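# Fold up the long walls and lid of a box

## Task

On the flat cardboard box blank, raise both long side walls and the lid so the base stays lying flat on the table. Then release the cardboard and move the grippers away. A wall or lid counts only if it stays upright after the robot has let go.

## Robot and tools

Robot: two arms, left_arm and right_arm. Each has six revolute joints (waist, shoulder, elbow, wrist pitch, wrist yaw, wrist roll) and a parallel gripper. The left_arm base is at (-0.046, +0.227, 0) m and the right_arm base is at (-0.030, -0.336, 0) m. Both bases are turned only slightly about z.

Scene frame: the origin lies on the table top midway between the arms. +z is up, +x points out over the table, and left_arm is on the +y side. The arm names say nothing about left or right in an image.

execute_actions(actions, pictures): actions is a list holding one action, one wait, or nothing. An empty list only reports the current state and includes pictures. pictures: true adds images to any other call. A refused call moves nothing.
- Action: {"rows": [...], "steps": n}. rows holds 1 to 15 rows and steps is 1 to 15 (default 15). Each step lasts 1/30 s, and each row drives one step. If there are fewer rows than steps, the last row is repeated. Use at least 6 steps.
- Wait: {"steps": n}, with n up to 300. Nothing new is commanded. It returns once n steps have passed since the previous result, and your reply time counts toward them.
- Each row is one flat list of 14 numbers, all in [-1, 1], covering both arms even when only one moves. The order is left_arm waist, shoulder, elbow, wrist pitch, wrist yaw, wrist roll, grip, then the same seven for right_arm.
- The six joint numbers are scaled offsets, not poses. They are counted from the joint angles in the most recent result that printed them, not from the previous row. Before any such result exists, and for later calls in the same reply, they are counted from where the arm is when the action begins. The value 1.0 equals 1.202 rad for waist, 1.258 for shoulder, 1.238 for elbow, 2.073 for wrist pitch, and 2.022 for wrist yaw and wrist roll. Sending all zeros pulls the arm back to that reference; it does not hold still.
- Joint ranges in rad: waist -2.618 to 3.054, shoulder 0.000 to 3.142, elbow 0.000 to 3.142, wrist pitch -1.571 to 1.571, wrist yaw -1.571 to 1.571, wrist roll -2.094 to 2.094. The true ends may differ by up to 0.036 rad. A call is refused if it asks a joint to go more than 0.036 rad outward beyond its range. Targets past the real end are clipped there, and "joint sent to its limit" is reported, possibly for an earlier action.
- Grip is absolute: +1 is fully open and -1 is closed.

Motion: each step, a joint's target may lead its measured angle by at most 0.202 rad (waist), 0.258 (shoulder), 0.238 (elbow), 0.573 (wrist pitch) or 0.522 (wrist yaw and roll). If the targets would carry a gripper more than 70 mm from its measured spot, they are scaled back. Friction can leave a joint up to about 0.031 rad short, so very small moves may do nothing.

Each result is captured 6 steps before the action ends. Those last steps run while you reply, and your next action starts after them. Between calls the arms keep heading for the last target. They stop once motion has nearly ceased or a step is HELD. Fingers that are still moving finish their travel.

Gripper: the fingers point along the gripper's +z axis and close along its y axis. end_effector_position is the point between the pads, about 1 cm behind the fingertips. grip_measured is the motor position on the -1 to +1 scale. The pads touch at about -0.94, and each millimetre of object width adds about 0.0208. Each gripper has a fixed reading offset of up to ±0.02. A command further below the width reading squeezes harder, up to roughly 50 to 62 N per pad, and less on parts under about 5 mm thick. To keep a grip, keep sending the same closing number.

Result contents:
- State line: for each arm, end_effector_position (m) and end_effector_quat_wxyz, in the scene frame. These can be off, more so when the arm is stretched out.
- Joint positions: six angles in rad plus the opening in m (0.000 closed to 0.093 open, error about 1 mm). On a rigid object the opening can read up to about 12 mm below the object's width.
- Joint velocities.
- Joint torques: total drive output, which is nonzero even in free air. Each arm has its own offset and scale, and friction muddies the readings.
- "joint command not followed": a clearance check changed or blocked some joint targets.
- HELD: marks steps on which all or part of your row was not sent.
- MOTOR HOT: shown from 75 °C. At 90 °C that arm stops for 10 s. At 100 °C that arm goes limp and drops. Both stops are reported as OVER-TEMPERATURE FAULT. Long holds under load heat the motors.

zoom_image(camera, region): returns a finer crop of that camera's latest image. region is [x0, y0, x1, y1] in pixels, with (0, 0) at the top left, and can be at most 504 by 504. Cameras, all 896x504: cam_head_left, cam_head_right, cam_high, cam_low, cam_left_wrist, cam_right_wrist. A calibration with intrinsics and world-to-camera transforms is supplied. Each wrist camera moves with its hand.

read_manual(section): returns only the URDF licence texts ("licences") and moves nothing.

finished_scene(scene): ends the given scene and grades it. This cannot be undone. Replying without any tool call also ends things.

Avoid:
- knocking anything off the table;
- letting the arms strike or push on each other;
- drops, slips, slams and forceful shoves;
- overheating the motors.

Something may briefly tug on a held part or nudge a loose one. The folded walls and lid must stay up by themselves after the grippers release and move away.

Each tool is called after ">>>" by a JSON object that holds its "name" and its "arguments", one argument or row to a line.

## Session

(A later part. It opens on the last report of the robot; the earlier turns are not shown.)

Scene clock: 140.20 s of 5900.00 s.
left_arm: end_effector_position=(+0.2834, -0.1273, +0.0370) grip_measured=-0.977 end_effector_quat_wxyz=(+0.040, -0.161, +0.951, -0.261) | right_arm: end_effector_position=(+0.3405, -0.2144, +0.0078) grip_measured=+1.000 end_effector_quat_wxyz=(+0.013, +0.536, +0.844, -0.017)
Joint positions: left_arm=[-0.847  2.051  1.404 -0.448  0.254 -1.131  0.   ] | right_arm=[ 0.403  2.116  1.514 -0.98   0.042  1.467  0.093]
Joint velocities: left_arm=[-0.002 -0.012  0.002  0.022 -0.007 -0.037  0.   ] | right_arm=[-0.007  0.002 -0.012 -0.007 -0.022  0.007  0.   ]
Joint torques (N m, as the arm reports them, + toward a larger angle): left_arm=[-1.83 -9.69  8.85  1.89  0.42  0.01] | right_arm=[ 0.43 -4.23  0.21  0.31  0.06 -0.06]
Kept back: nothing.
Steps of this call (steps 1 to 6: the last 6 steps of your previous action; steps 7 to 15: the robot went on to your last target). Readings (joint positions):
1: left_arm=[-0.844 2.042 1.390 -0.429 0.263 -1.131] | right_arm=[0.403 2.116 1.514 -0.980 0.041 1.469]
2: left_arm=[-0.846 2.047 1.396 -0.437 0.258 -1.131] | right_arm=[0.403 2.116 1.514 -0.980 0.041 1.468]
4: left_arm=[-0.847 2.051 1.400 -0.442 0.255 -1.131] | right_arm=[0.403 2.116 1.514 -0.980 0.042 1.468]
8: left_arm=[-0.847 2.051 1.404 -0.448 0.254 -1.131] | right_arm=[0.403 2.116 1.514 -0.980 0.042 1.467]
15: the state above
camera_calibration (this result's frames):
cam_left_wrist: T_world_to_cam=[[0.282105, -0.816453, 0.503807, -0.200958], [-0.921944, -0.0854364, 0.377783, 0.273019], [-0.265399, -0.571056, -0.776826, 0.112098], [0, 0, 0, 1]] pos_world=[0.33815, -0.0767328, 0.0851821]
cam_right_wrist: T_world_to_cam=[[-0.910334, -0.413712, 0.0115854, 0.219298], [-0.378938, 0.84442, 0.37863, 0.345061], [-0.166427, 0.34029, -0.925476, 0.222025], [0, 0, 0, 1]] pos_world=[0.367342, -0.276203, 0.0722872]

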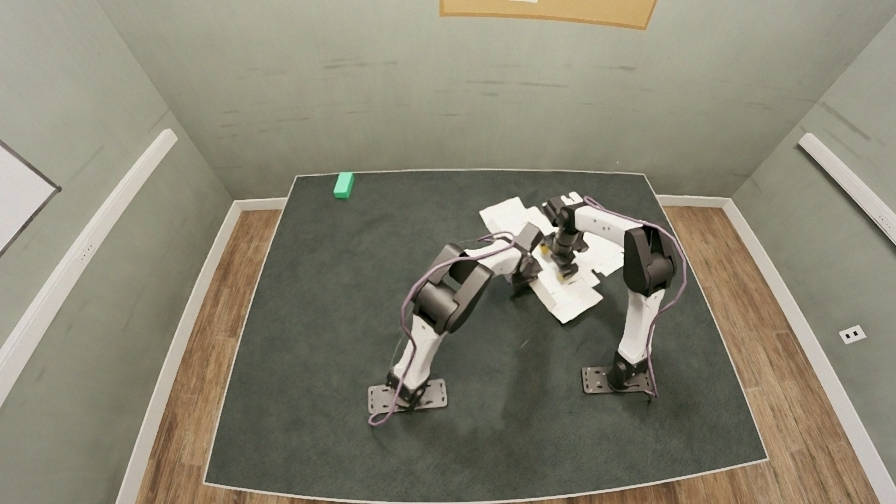

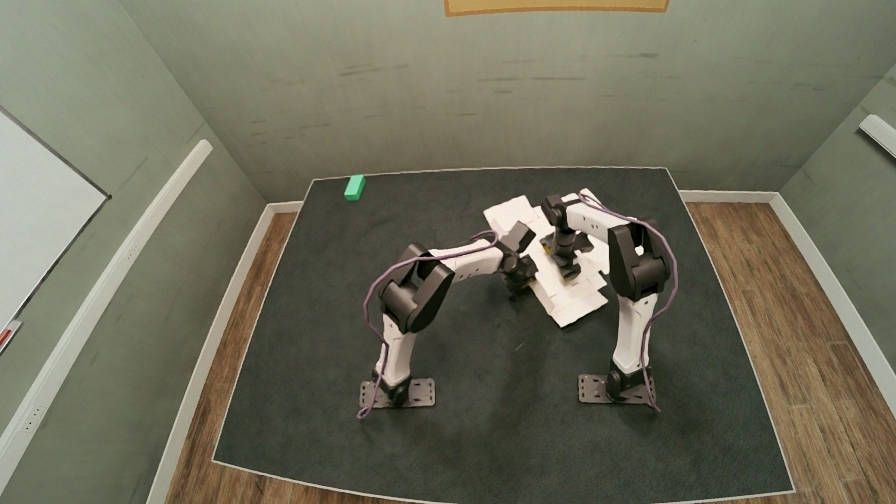

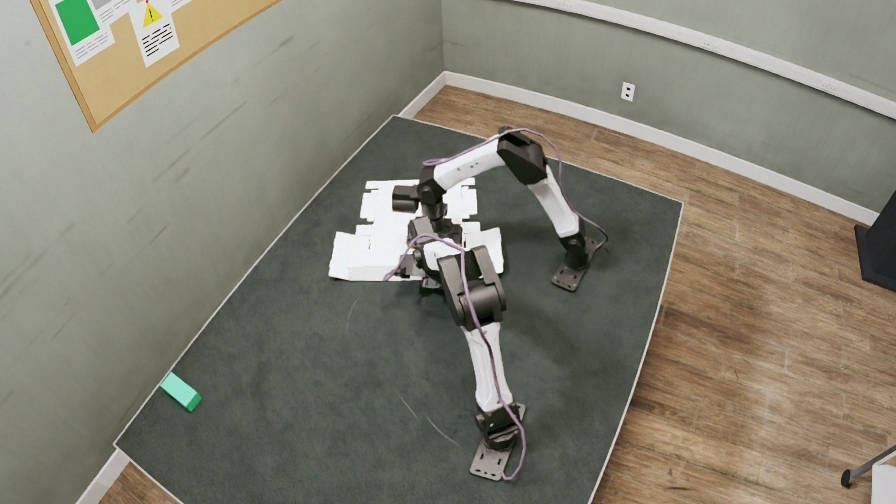

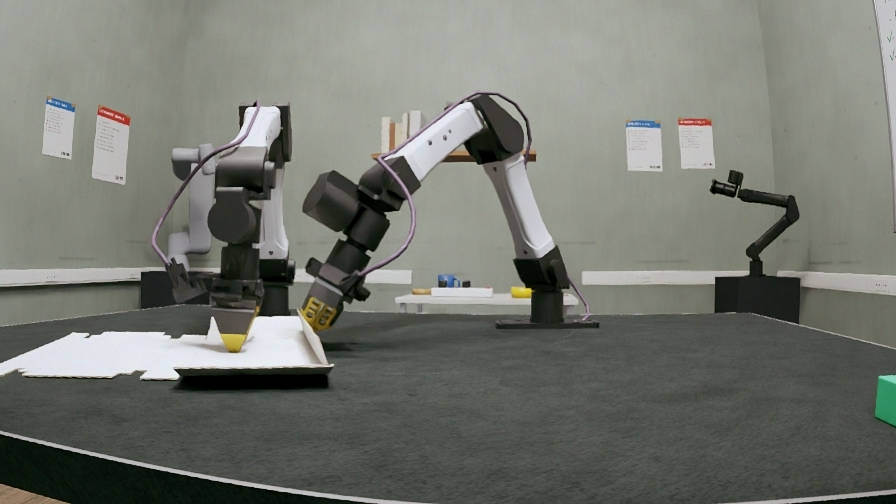

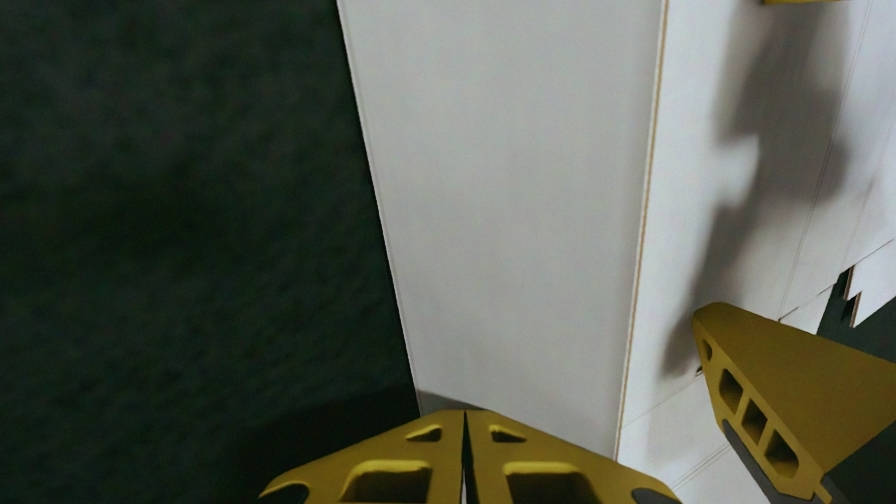

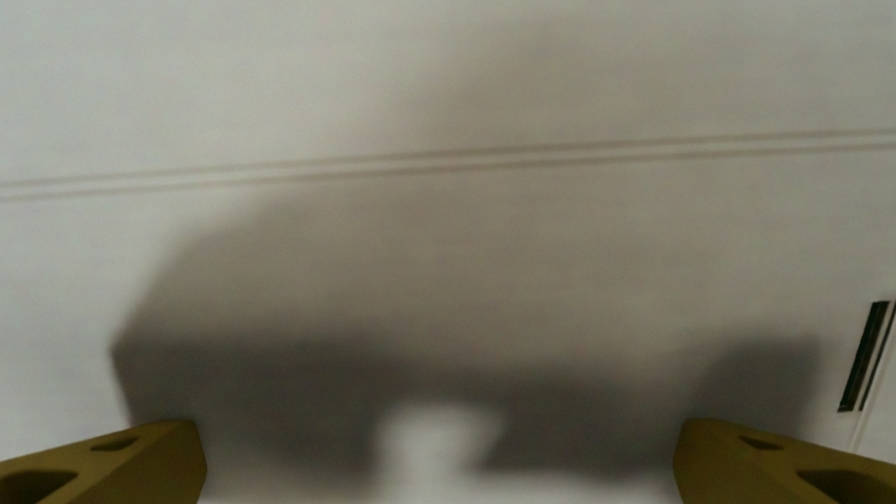

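>>> {"name": "execute_actions", "arguments": {
  "actions": [],
  "pictures": true
}}

Scene clock: 141.27 s of 5900.00 s.
left_arm: end_effector_position=(+0.2834, -0.1273, +0.0370) grip_measured=-0.977 end_effector_quat_wxyz=(+0.040, -0.161, +0.951, -0.261) | right_arm: end_effector_position=(+0.3405, -0.2144, +0.0078) grip_measured=+1.000 end_effector_quat_wxyz=(+0.013, +0.536, +0.844, -0.017)
Joint positions: left_arm=[-0.847  2.051  1.404 -0.448  0.254 -1.131  0.   ] | right_arm=[ 0.403  2.116  1.514 -0.98   0.042  1.467  0.093]
Joint velocities: left_arm=[-0.007 -0.002  0.002 -0.022 -0.037 -0.022  0.   ] | right_arm=[ 0.002  0.007  0.022 -0.081 -0.007 -0.051  0.   ]
Joint torques (N m, as the arm reports them, + toward a larger angle): left_arm=[-1.87 -9.81  8.89  1.89  0.41 -0.01] | right_arm=[ 0.42 -4.2   0.23  0.31  0.05 -0.05]
Kept back: nothing.
Steps of this call (steps 1 to 15: the robot went on to your last target; steps 16 to 32: nothing new was sent). Readings (joint positions):
1: left_arm=[-0.847 2.051 1.404 -0.448 0.254 -1.131] | right_arm=[0.403 2.116 1.514 -0.980 0.042 1.467]
2: left_arm=[-0.847 2.051 1.404 -0.448 0.254 -1.131] | right_arm=[0.403 2.116 1.514 -0.980 0.042 1.467]
4: left_arm=[-0.847 2.051 1.404 -0.448 0.254 -1.131] | right_arm=[0.403 2.116 1.514 -0.980 0.042 1.467]
8: left_arm=[-0.847 2.051 1.404 -0.448 0.254 -1.131] | right_arm=[0.403 2.116 1.514 -0.980 0.042 1.467]
32: the state above
All arms were judged still, so your last target was given up. Only a new action makes them travel on or press farther. Fingers that are still opening or closing keep moving.
camera_calibration (this result's frames):
cam_left_wrist: T_world_to_cam=[[0.282105, -0.816453, 0.503807, -0.200958], [-0.921944, -0.0854364, 0.377783, 0.273019], [-0.265399, -0.571056, -0.776826, 0.112098], [0, 0, 0, 1]] pos_world=[0.33815, -0.0767328, 0.0851821]
cam_right_wrist: T_world_to_cam=[[-0.910334, -0.413712, 0.0115854, 0.219298], [-0.378938, 0.84442, 0.37863, 0.345061], [-0.166427, 0.34029, -0.925476, 0.222025], [0, 0, 0, 1]] pos_world=[0.367342, -0.276203, 0.0722872]

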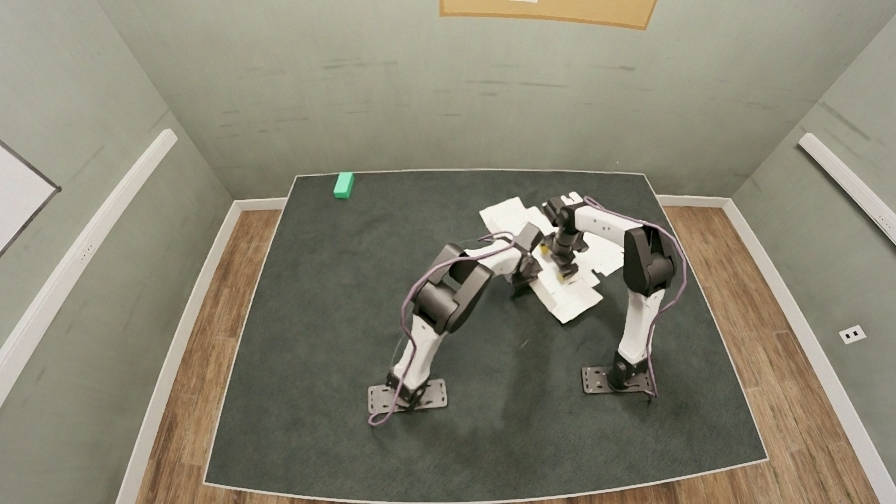

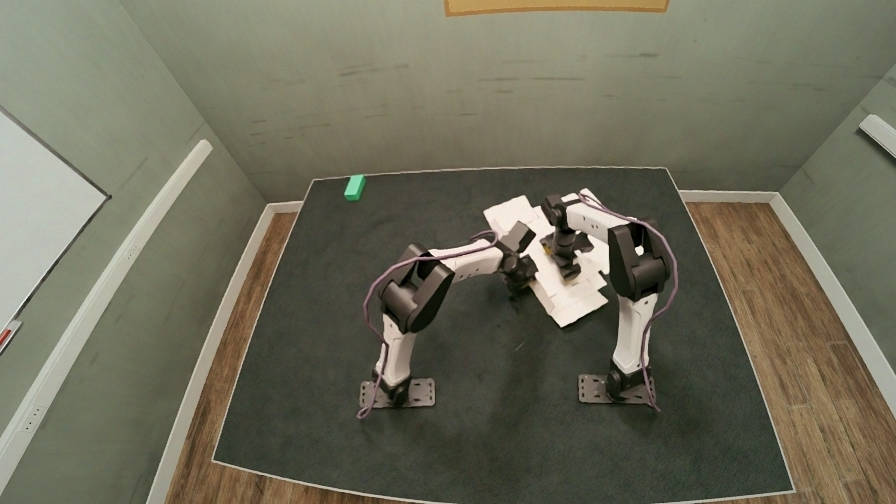

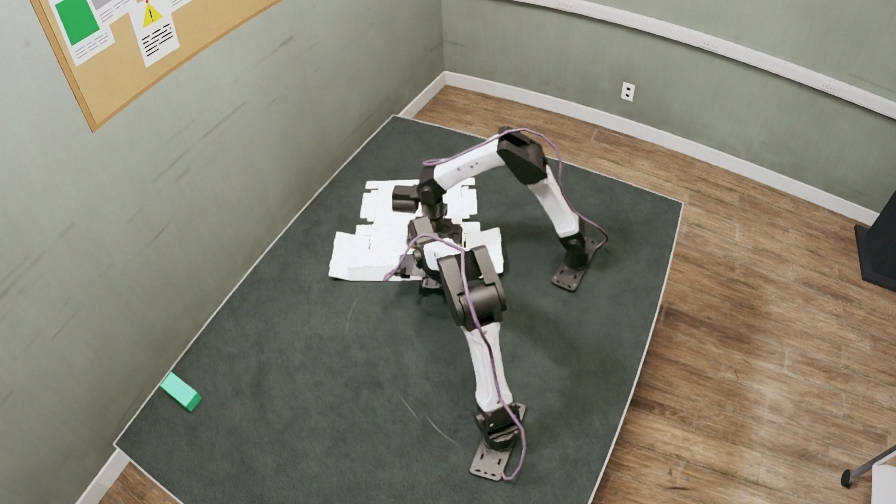

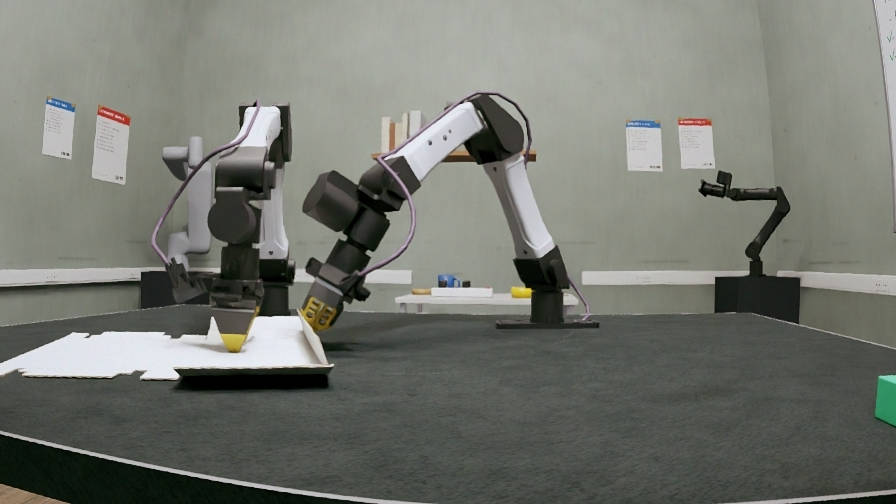

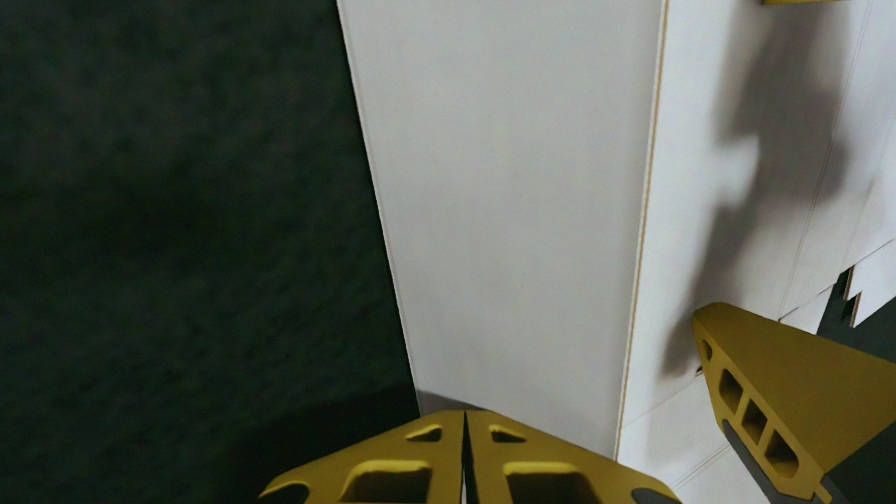

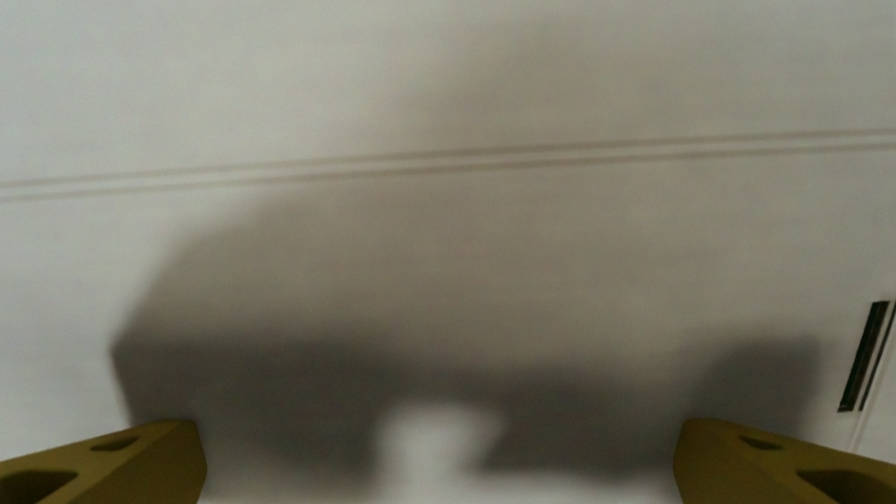

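>>> {"name": "execute_actions", "arguments": {
  "actions": [
    {"rows": [[-0.029,0.06,0.06,0,0,0,-1, 0,0.07,-0.06,0,0,0,1]], "steps": 15}
  ],
  "pictures": true
}}

Scene clock: 141.90 s of 5900.00 s.
left_arm: end_effector_position=(+0.2846, -0.1311, +0.0333) grip_measured=-0.977 end_effector_quat_wxyz=(+0.037, -0.161, +0.955, -0.245) | right_arm: end_effector_position=(+0.3410, -0.2151, +0.0078) grip_measured=+1.000 end_effector_quat_wxyz=(+0.015, +0.534, +0.845, -0.019)
Joint positions: left_arm=[-0.857  2.085  1.456 -0.495  0.236 -1.131  0.   ] | right_arm=[ 0.403  2.116  1.514 -0.98   0.047  1.463  0.093]
Joint velocities: left_arm=[-0.007 -0.007  0.012 -0.037  0.022  0.037  0.   ] | right_arm=[-0.007 -0.002 -0.007 -0.007  0.037 -0.066  0.   ]
Joint torques (N m, as the arm reports them, + toward a larger angle): left_arm=[-2.04 -7.96  7.95  1.91  0.34  0.  ] | right_arm=[ 0.42 -4.23  0.23  0.3   0.03 -0.02]
Steps of this call (steps 1 to 10: nothing new was sent; steps 11 to 19: the first 9 steps of this action). Readings (joint positions):
11: left_arm=[-0.849 2.058 1.414 -0.460 0.251 -1.131] | right_arm=[0.403 2.116 1.514 -0.980 0.042 1.467]
12: left_arm=[-0.852 2.071 1.430 -0.470 0.247 -1.131] | right_arm=[0.403 2.116 1.514 -0.980 0.043 1.467]
14: left_arm=[-0.856 2.084 1.448 -0.478 0.241 -1.131] | right_arm=[0.403 2.116 1.514 -0.980 0.045 1.465]
18: left_arm=[-0.857 2.085 1.455 -0.493 0.236 -1.131] | right_arm=[0.403 2.116 1.514 -0.980 0.047 1.463]
19: the state above
camera_calibration (this result's frames):
cam_left_wrist: T_world_to_cam=[[0.285241, -0.832358, 0.475202, -0.204547], [-0.91822, -0.0951682, 0.384467, 0.272637], [-0.274791, -0.546006, -0.791434, 0.113715], [0, 0, 0, 1]] pos_world=[0.339934, -0.0822208, 0.0823787]
cam_right_wrist: T_world_to_cam=[[-0.908435, -0.417868, 0.0115271, 0.217858], [-0.383701, 0.844465, 0.373702, 0.347562], [-0.165892, 0.335061, -0.927477, 0.221115], [0, 0, 0, 1]] pos_world=[0.36795, -0.276555, 0.0726828]

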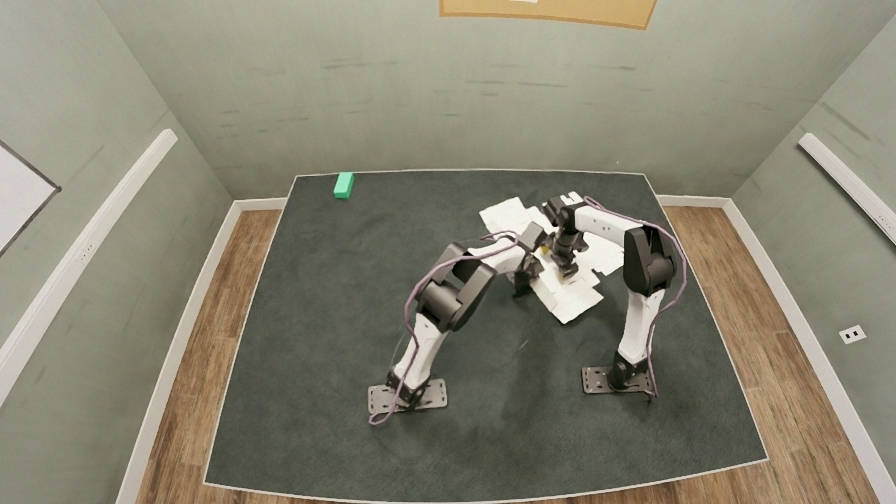

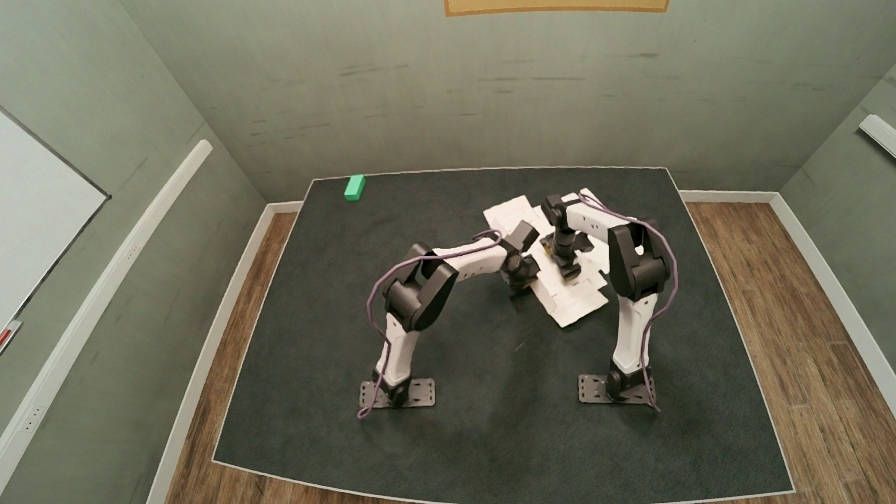

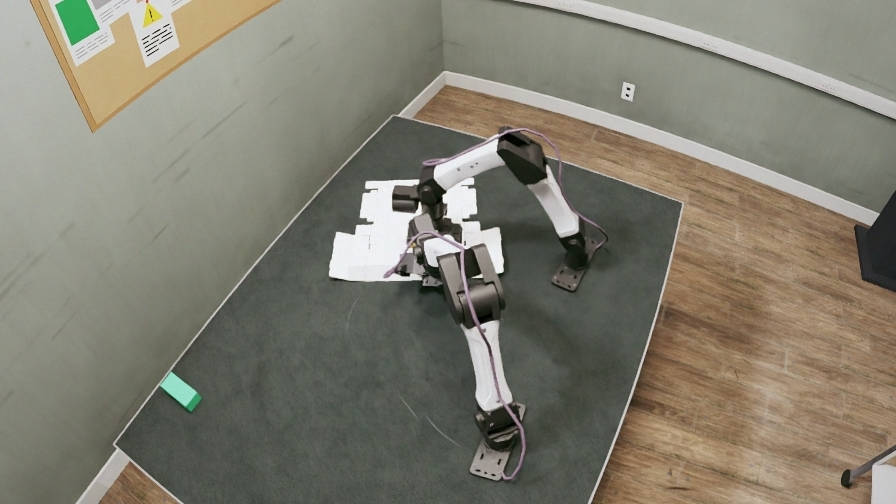

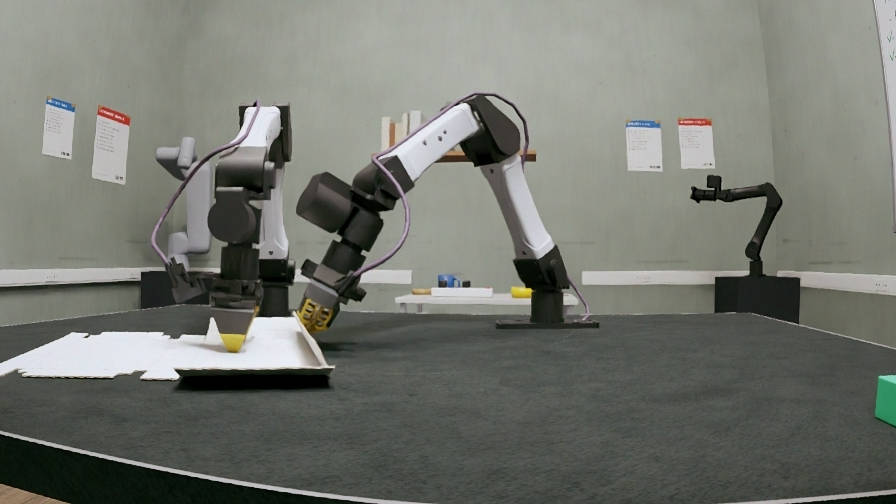

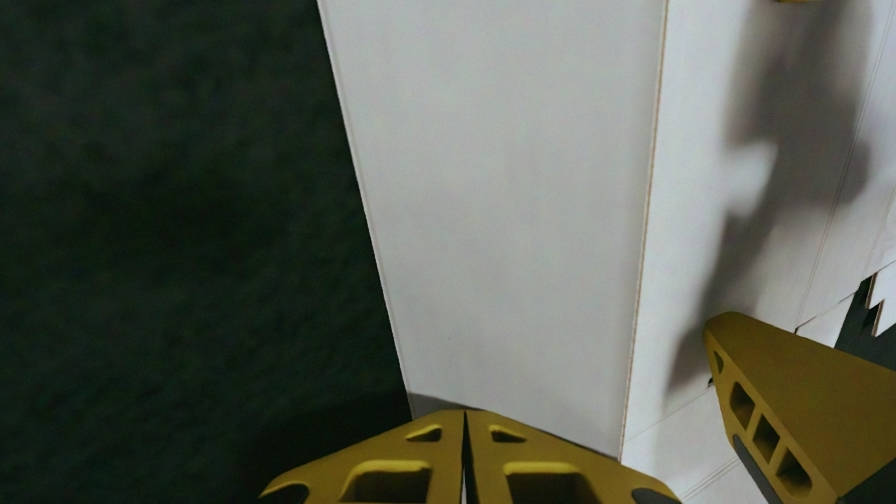

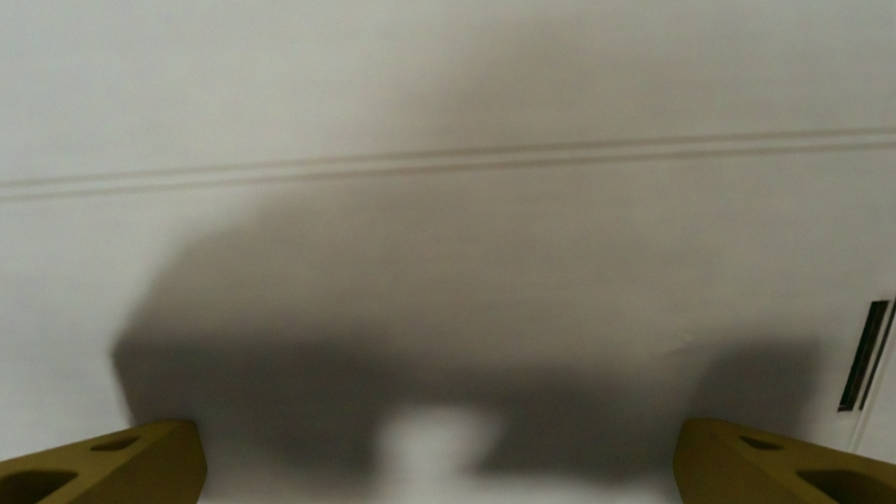

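>>> {"name": "execute_actions", "arguments": {
  "actions": [
    {"rows": [[-0.042,0.103,0.105,0.015,0.01,0,-1, 0,0.07,-0.06,0,0,0,1]], "steps": 15}
  ],
  "pictures": true
}}

Scene clock: 142.50 s of 5900.00 s.
left_arm: end_effector_position=(+0.2836, -0.1286, +0.0339) grip_measured=-0.977 end_effector_quat_wxyz=(+0.035, -0.162, +0.956, -0.241) | right_arm: end_effector_position=(+0.3410, -0.2151, +0.0078) grip_measured=+1.000 end_effector_quat_wxyz=(+0.015, +0.534, +0.845, -0.019)
Joint positions: left_arm=[-0.855  2.081  1.457 -0.509  0.235 -1.131  0.   ] | right_arm=[ 0.403  2.116  1.514 -0.98   0.047  1.462  0.093]
Joint velocities: left_arm=[-0.002 -0.022  0.007  0.022 -0.007 -0.022  0.   ] | right_arm=[-0.002 -0.007 -0.022  0.007  0.037 -0.022  0.   ]
Joint torques (N m, as the arm reports them, + toward a larger angle): left_arm=[ -0.06 -10.94   6.27   1.47   0.12   0.  ] | right_arm=[ 0.4  -4.25  0.23  0.31  0.09 -0.07]
Kept back: nothing.
A step of this action was HELD (marked below), so the last 6 steps of it were dropped. An arm can still carry out its HELD step.
Steps of this call (steps 1 to 6: the last 6 steps of your previous action; steps 7 to 9: the robot went on to your last target; steps 10 to 18: the first 9 steps of this action). Readings (joint positions):
10: left_arm=[-0.857 2.084 1.457 -0.500 0.235 -1.131] | right_arm=[0.403 2.116 1.514 -0.980 0.047 1.462] HELD
11: left_arm=[-0.856 2.082 1.457 -0.506 0.235 -1.131] | right_arm=[0.403 2.116 1.514 -0.980 0.047 1.462] HELD
12: left_arm=[-0.855 2.081 1.457 -0.509 0.235 -1.131] | right_arm=[0.403 2.116 1.514 -0.980 0.047 1.462] HELD
13: left_arm=[-0.855 2.081 1.457 -0.509 0.235 -1.131] | right_arm=[0.403 2.116 1.514 -0.980 0.047 1.462] HELD
14: left_arm=[-0.855 2.081 1.457 -0.509 0.235 -1.131] | right_arm=[0.403 2.116 1.514 -0.980 0.047 1.462] HELD
15: left_arm=[-0.855 2.081 1.457 -0.509 0.235 -1.131] | right_arm=[0.403 2.116 1.514 -0.980 0.047 1.462] HELD
16: left_arm=[-0.855 2.081 1.457 -0.509 0.235 -1.131] | right_arm=[0.403 2.116 1.514 -0.980 0.047 1.462] HELD
17: left_arm=[-0.855 2.081 1.457 -0.509 0.235 -1.131] | right_arm=[0.403 2.116 1.514 -0.980 0.047 1.462] HELD
18: the state above HELD
joint command not followed: on one or more control steps a check withheld the commanded joint targets of the left arm, and it was not sent them on those steps. On the call's last step the targets were still withheld.
cause: the commanded joint targets would bring a part of the robot too close to another arm (this arm's wrist (the part past joint 4) and the other arm's wrist (the part past joint 4)); next, command targets that bring no part of the robot closer to that arm.
camera_calibration (this result's frames):
cam_left_wrist: T_world_to_cam=[[0.290243, -0.835142, 0.467222, -0.203992], [-0.915615, -0.100406, 0.389318, 0.270118], [-0.278224, -0.540792, -0.793811, 0.117075], [0, 0, 0, 1]] pos_world=[0.339104, -0.0799279, 0.0830834]
cam_right_wrist: T_world_to_cam=[[-0.908275, -0.418214, 0.0115446, 0.217729], [-0.384016, 0.844319, 0.373707, 0.347638], [-0.166037, 0.334996, -0.927475, 0.22115], [0, 0, 0, 1]] pos_world=[0.367975, -0.276545, 0.0726824]

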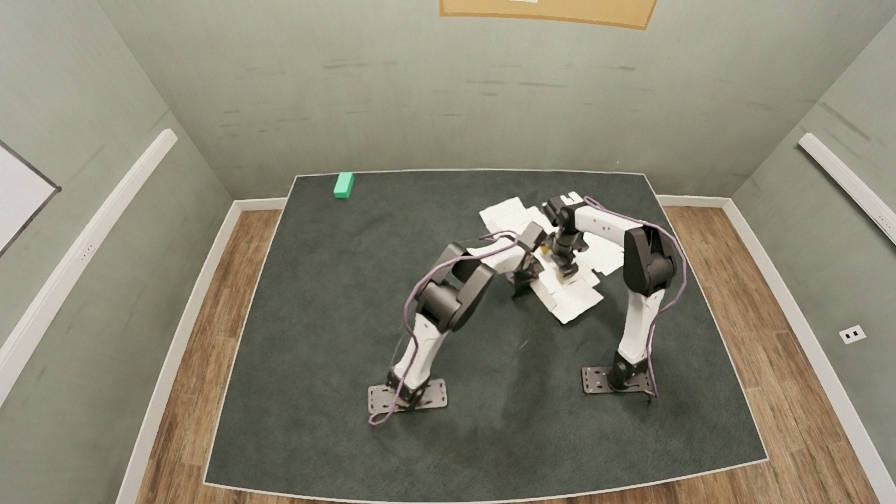

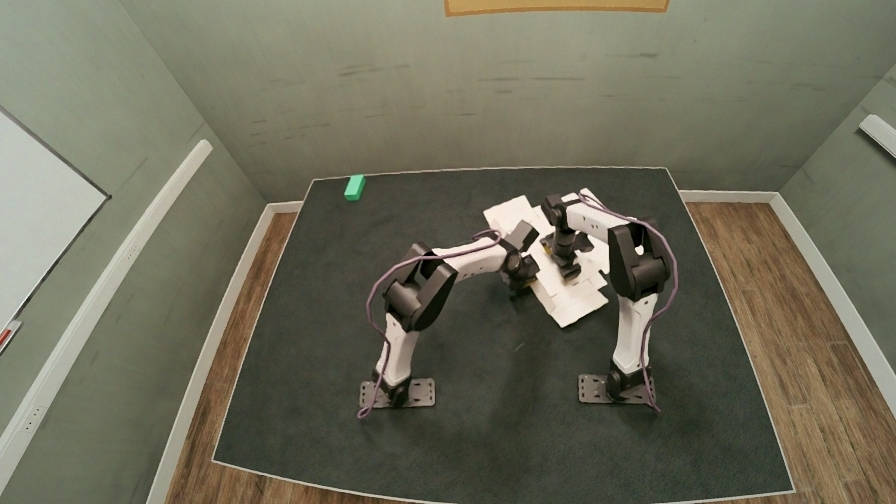

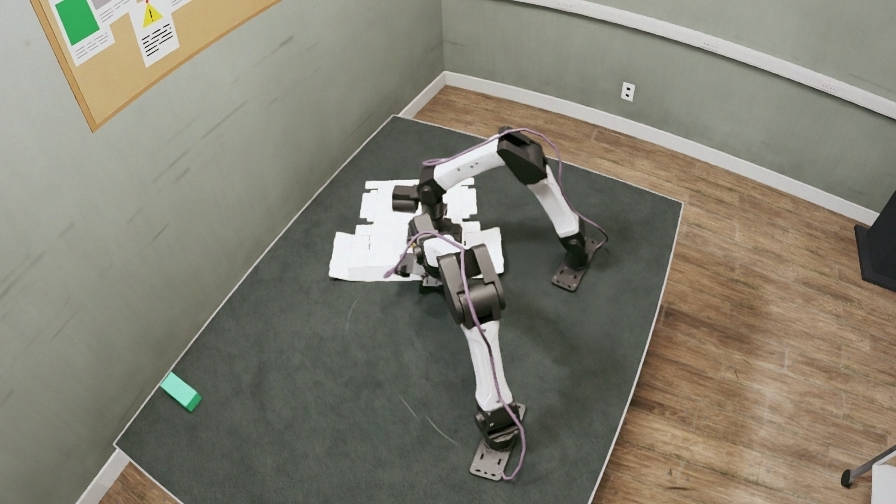

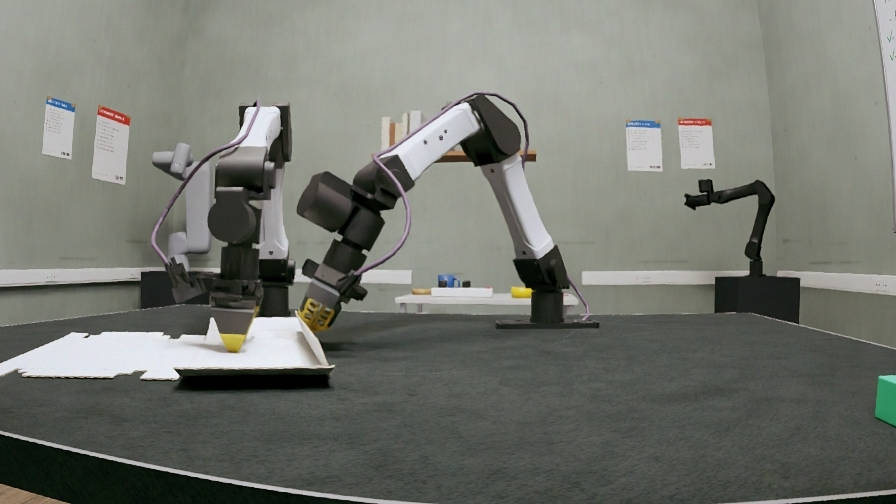

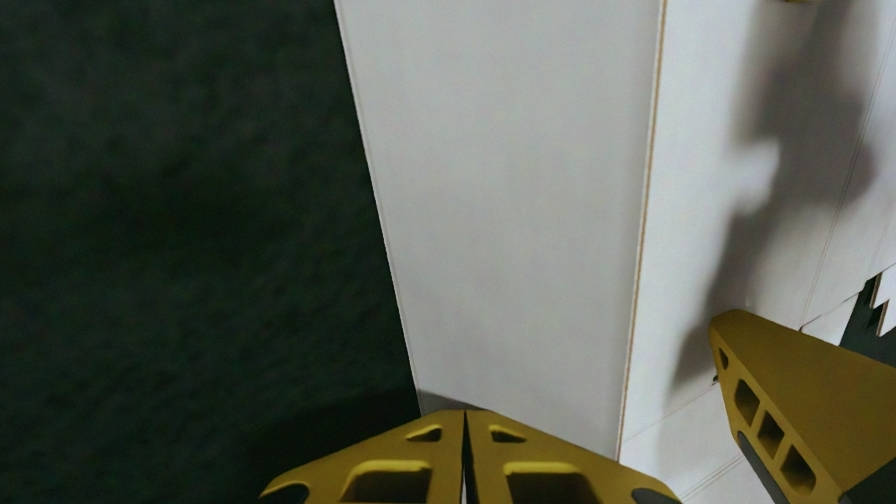

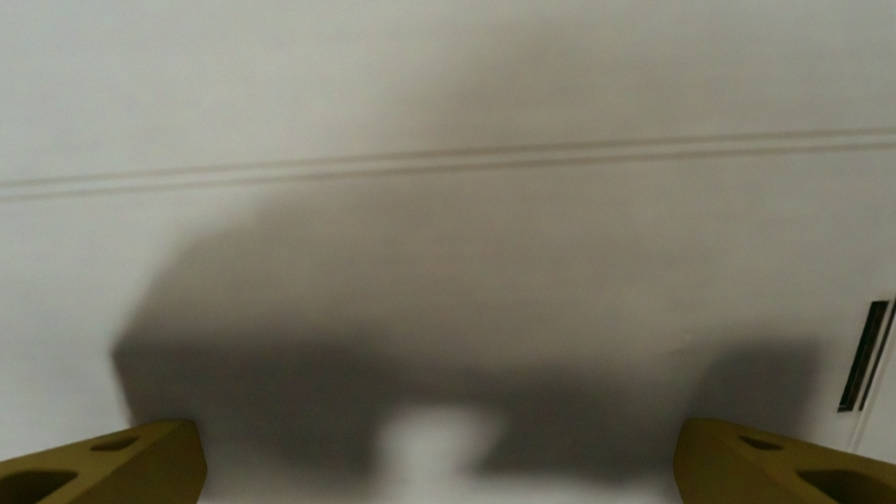

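>>> {"name": "execute_actions", "arguments": {
  "actions": [
    {"rows": [[0.04,-0.093,-0.113,0.02,0,0,-1, 0,0,0,0,0,0,1],[0.04,-0.093,-0.113,0.02,0,0,-1, 0,0,0,0,0,0,1],[0.04,-0.093,-0.113,0.02,0,0,-1, 0,0,0,0,0,0,1],[0.04,-0.093,-0.113,0.02,0,0,-1, 0,-0.024,0.04,-0.039,0,0,1],[0.04,-0.093,-0.113,0.02,0,0,-1, 0,-0.024,0.04,-0.039,0,0,1],[0.04,-0.093,-0.113,0.02,0,0,-1, 0,-0.024,0.04,-0.039,0,0,1],[0.04,-0.093,-0.113,0.02,0,0,-1, 0,-0.024,0.04,-0.039,0,0,1],[0.04,-0.093,-0.113,0.02,0,0,-1, 0,-0.024,0.04,-0.039,0,0,1],[0.04,-0.093,-0.113,0.02,0,0,-1, -0.081,-0.024,0.04,-0.039,0,0,1]], "steps": 15}
  ],
  "pictures": true
}}

Scene clock: 149.77 s of 5900.00 s.
left_arm: end_effector_position=(+0.2782, -0.0951, +0.0389) grip_measured=-0.977 end_effector_quat_wxyz=(+0.036, -0.186, +0.953, -0.236) | right_arm: end_effector_position=(+0.3385, -0.2194, +0.0167) grip_measured=+1.000 end_effector_quat_wxyz=(+0.010, +0.538, +0.843, -0.025)
Joint positions: left_arm=[-0.808  1.984  1.338 -0.501  0.237 -1.131  0.   ] | right_arm=[ 0.395  2.106  1.535 -1.028  0.047  1.462  0.093]
Joint velocities: left_arm=[ 0.071 -0.002 -0.007  0.081 -0.007 -0.022  0.   ] | right_arm=[-0.256 -0.012 -0.002 -0.125 -0.125 -0.022  0.   ]
Joint torques (N m, as the arm reports them, + toward a larger angle): left_arm=[ -0.37 -11.81   4.7    1.62   0.11  -0.02] | right_arm=[ -5.54 -13.46   8.3    0.13   0.35  -0.07]
Steps of this call (steps 1 to 90: nothing new was sent; then 3.97 s passed at rest; steps 91 to 99: the first 9 steps of this action). Readings (joint positions):
91: left_arm=[-0.855 2.079 1.456 -0.509 0.235 -1.131] | right_arm=[0.403 2.111 1.514 -0.979 0.047 1.462]
92: left_arm=[-0.853 2.072 1.447 -0.506 0.236 -1.131] | right_arm=[0.403 2.110 1.514 -0.979 0.049 1.462]
94: left_arm=[-0.844 2.036 1.402 -0.503 0.237 -1.131] | right_arm=[0.403 2.110 1.520 -0.986 0.050 1.462]
98: left_arm=[-0.812 1.986 1.339 -0.502 0.237 -1.131] | right_arm=[0.403 2.106 1.535 -1.022 0.051 1.462]
99: the state above
camera_calibration (this result's frames):
cam_left_wrist: T_world_to_cam=[[0.333694, -0.824214, 0.457514, -0.18744], [-0.905537, -0.145366, 0.398587, 0.259217], [-0.262014, -0.547302, -0.794864, 0.13259], [0, 0, 0, 1]] pos_world=[0.332018, -0.0442424, 0.087827]
cam_right_wrist: T_world_to_cam=[[-0.911437, -0.41047, 0.028247, 0.216105], [-0.370963, 0.849525, 0.375091, 0.343711], [-0.17796, 0.331393, -0.926558, 0.233614], [0, 0, 0, 1]] pos_world=[0.366045, -0.280705, 0.0814293]

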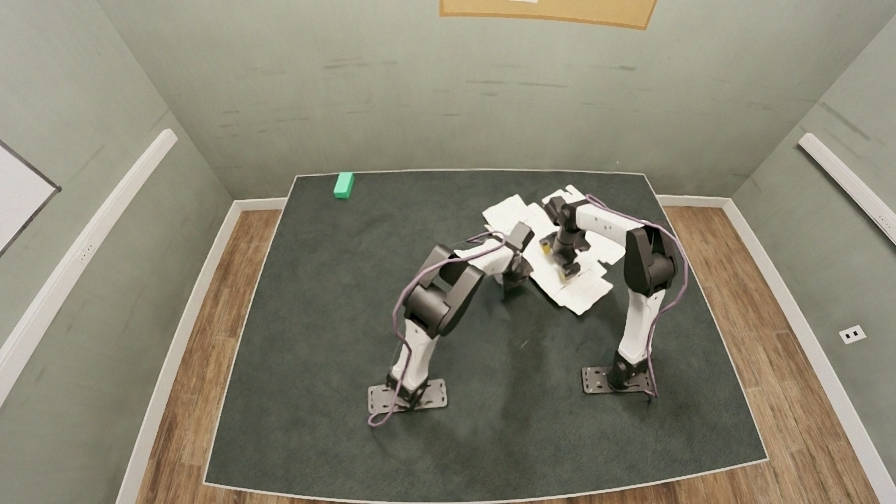

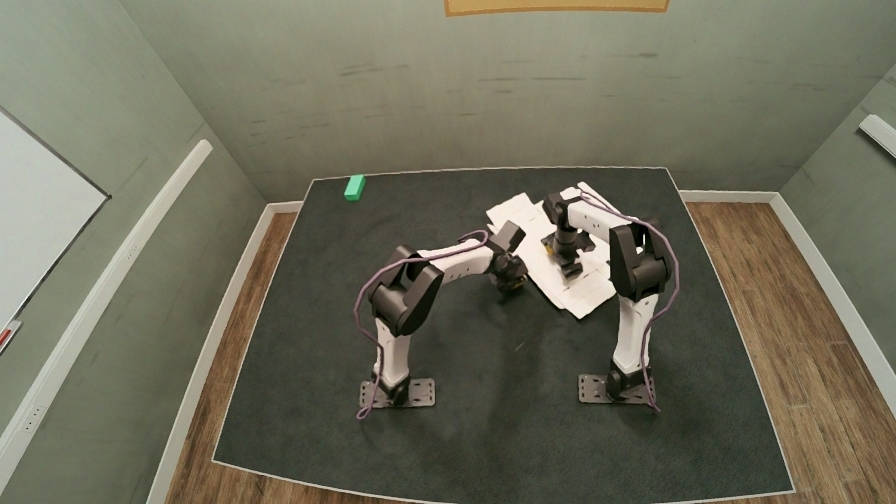

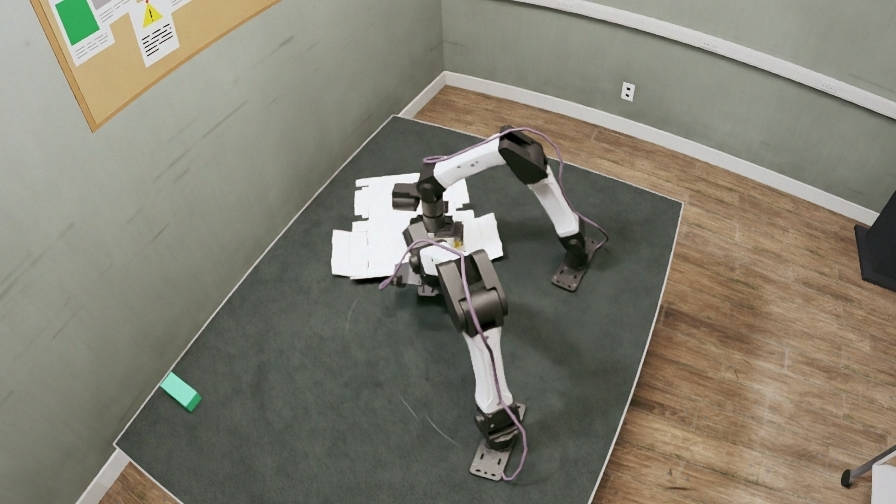

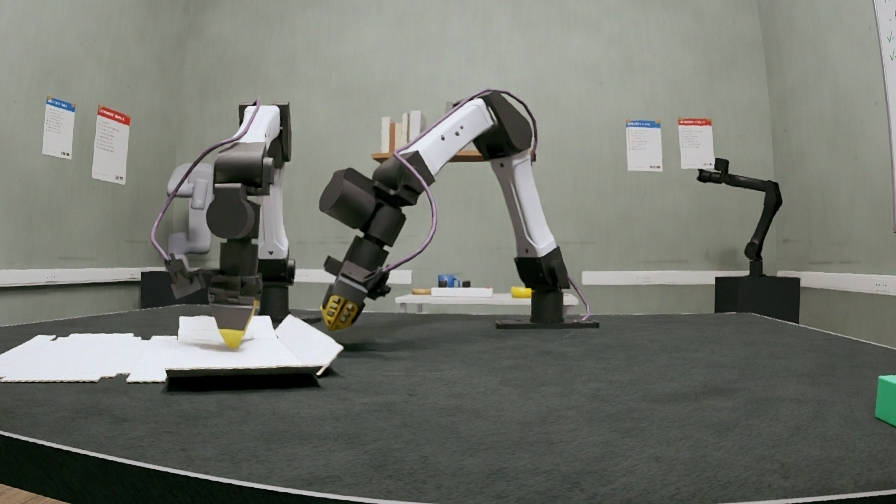

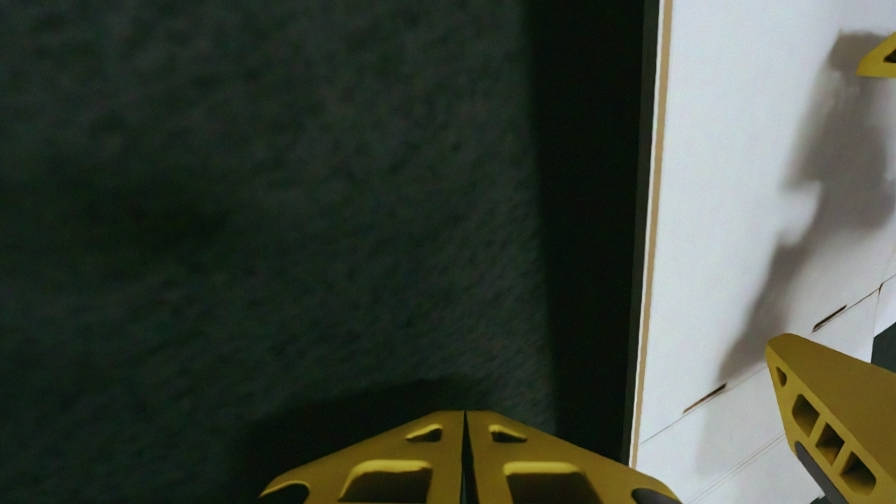

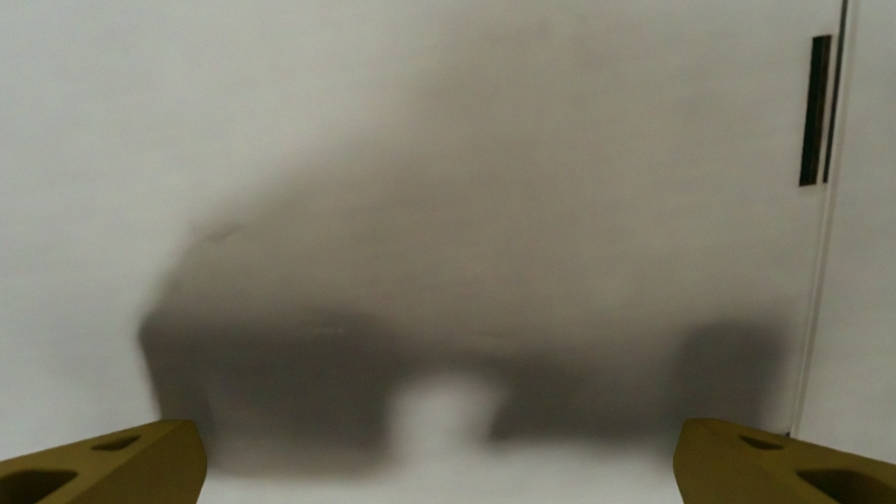

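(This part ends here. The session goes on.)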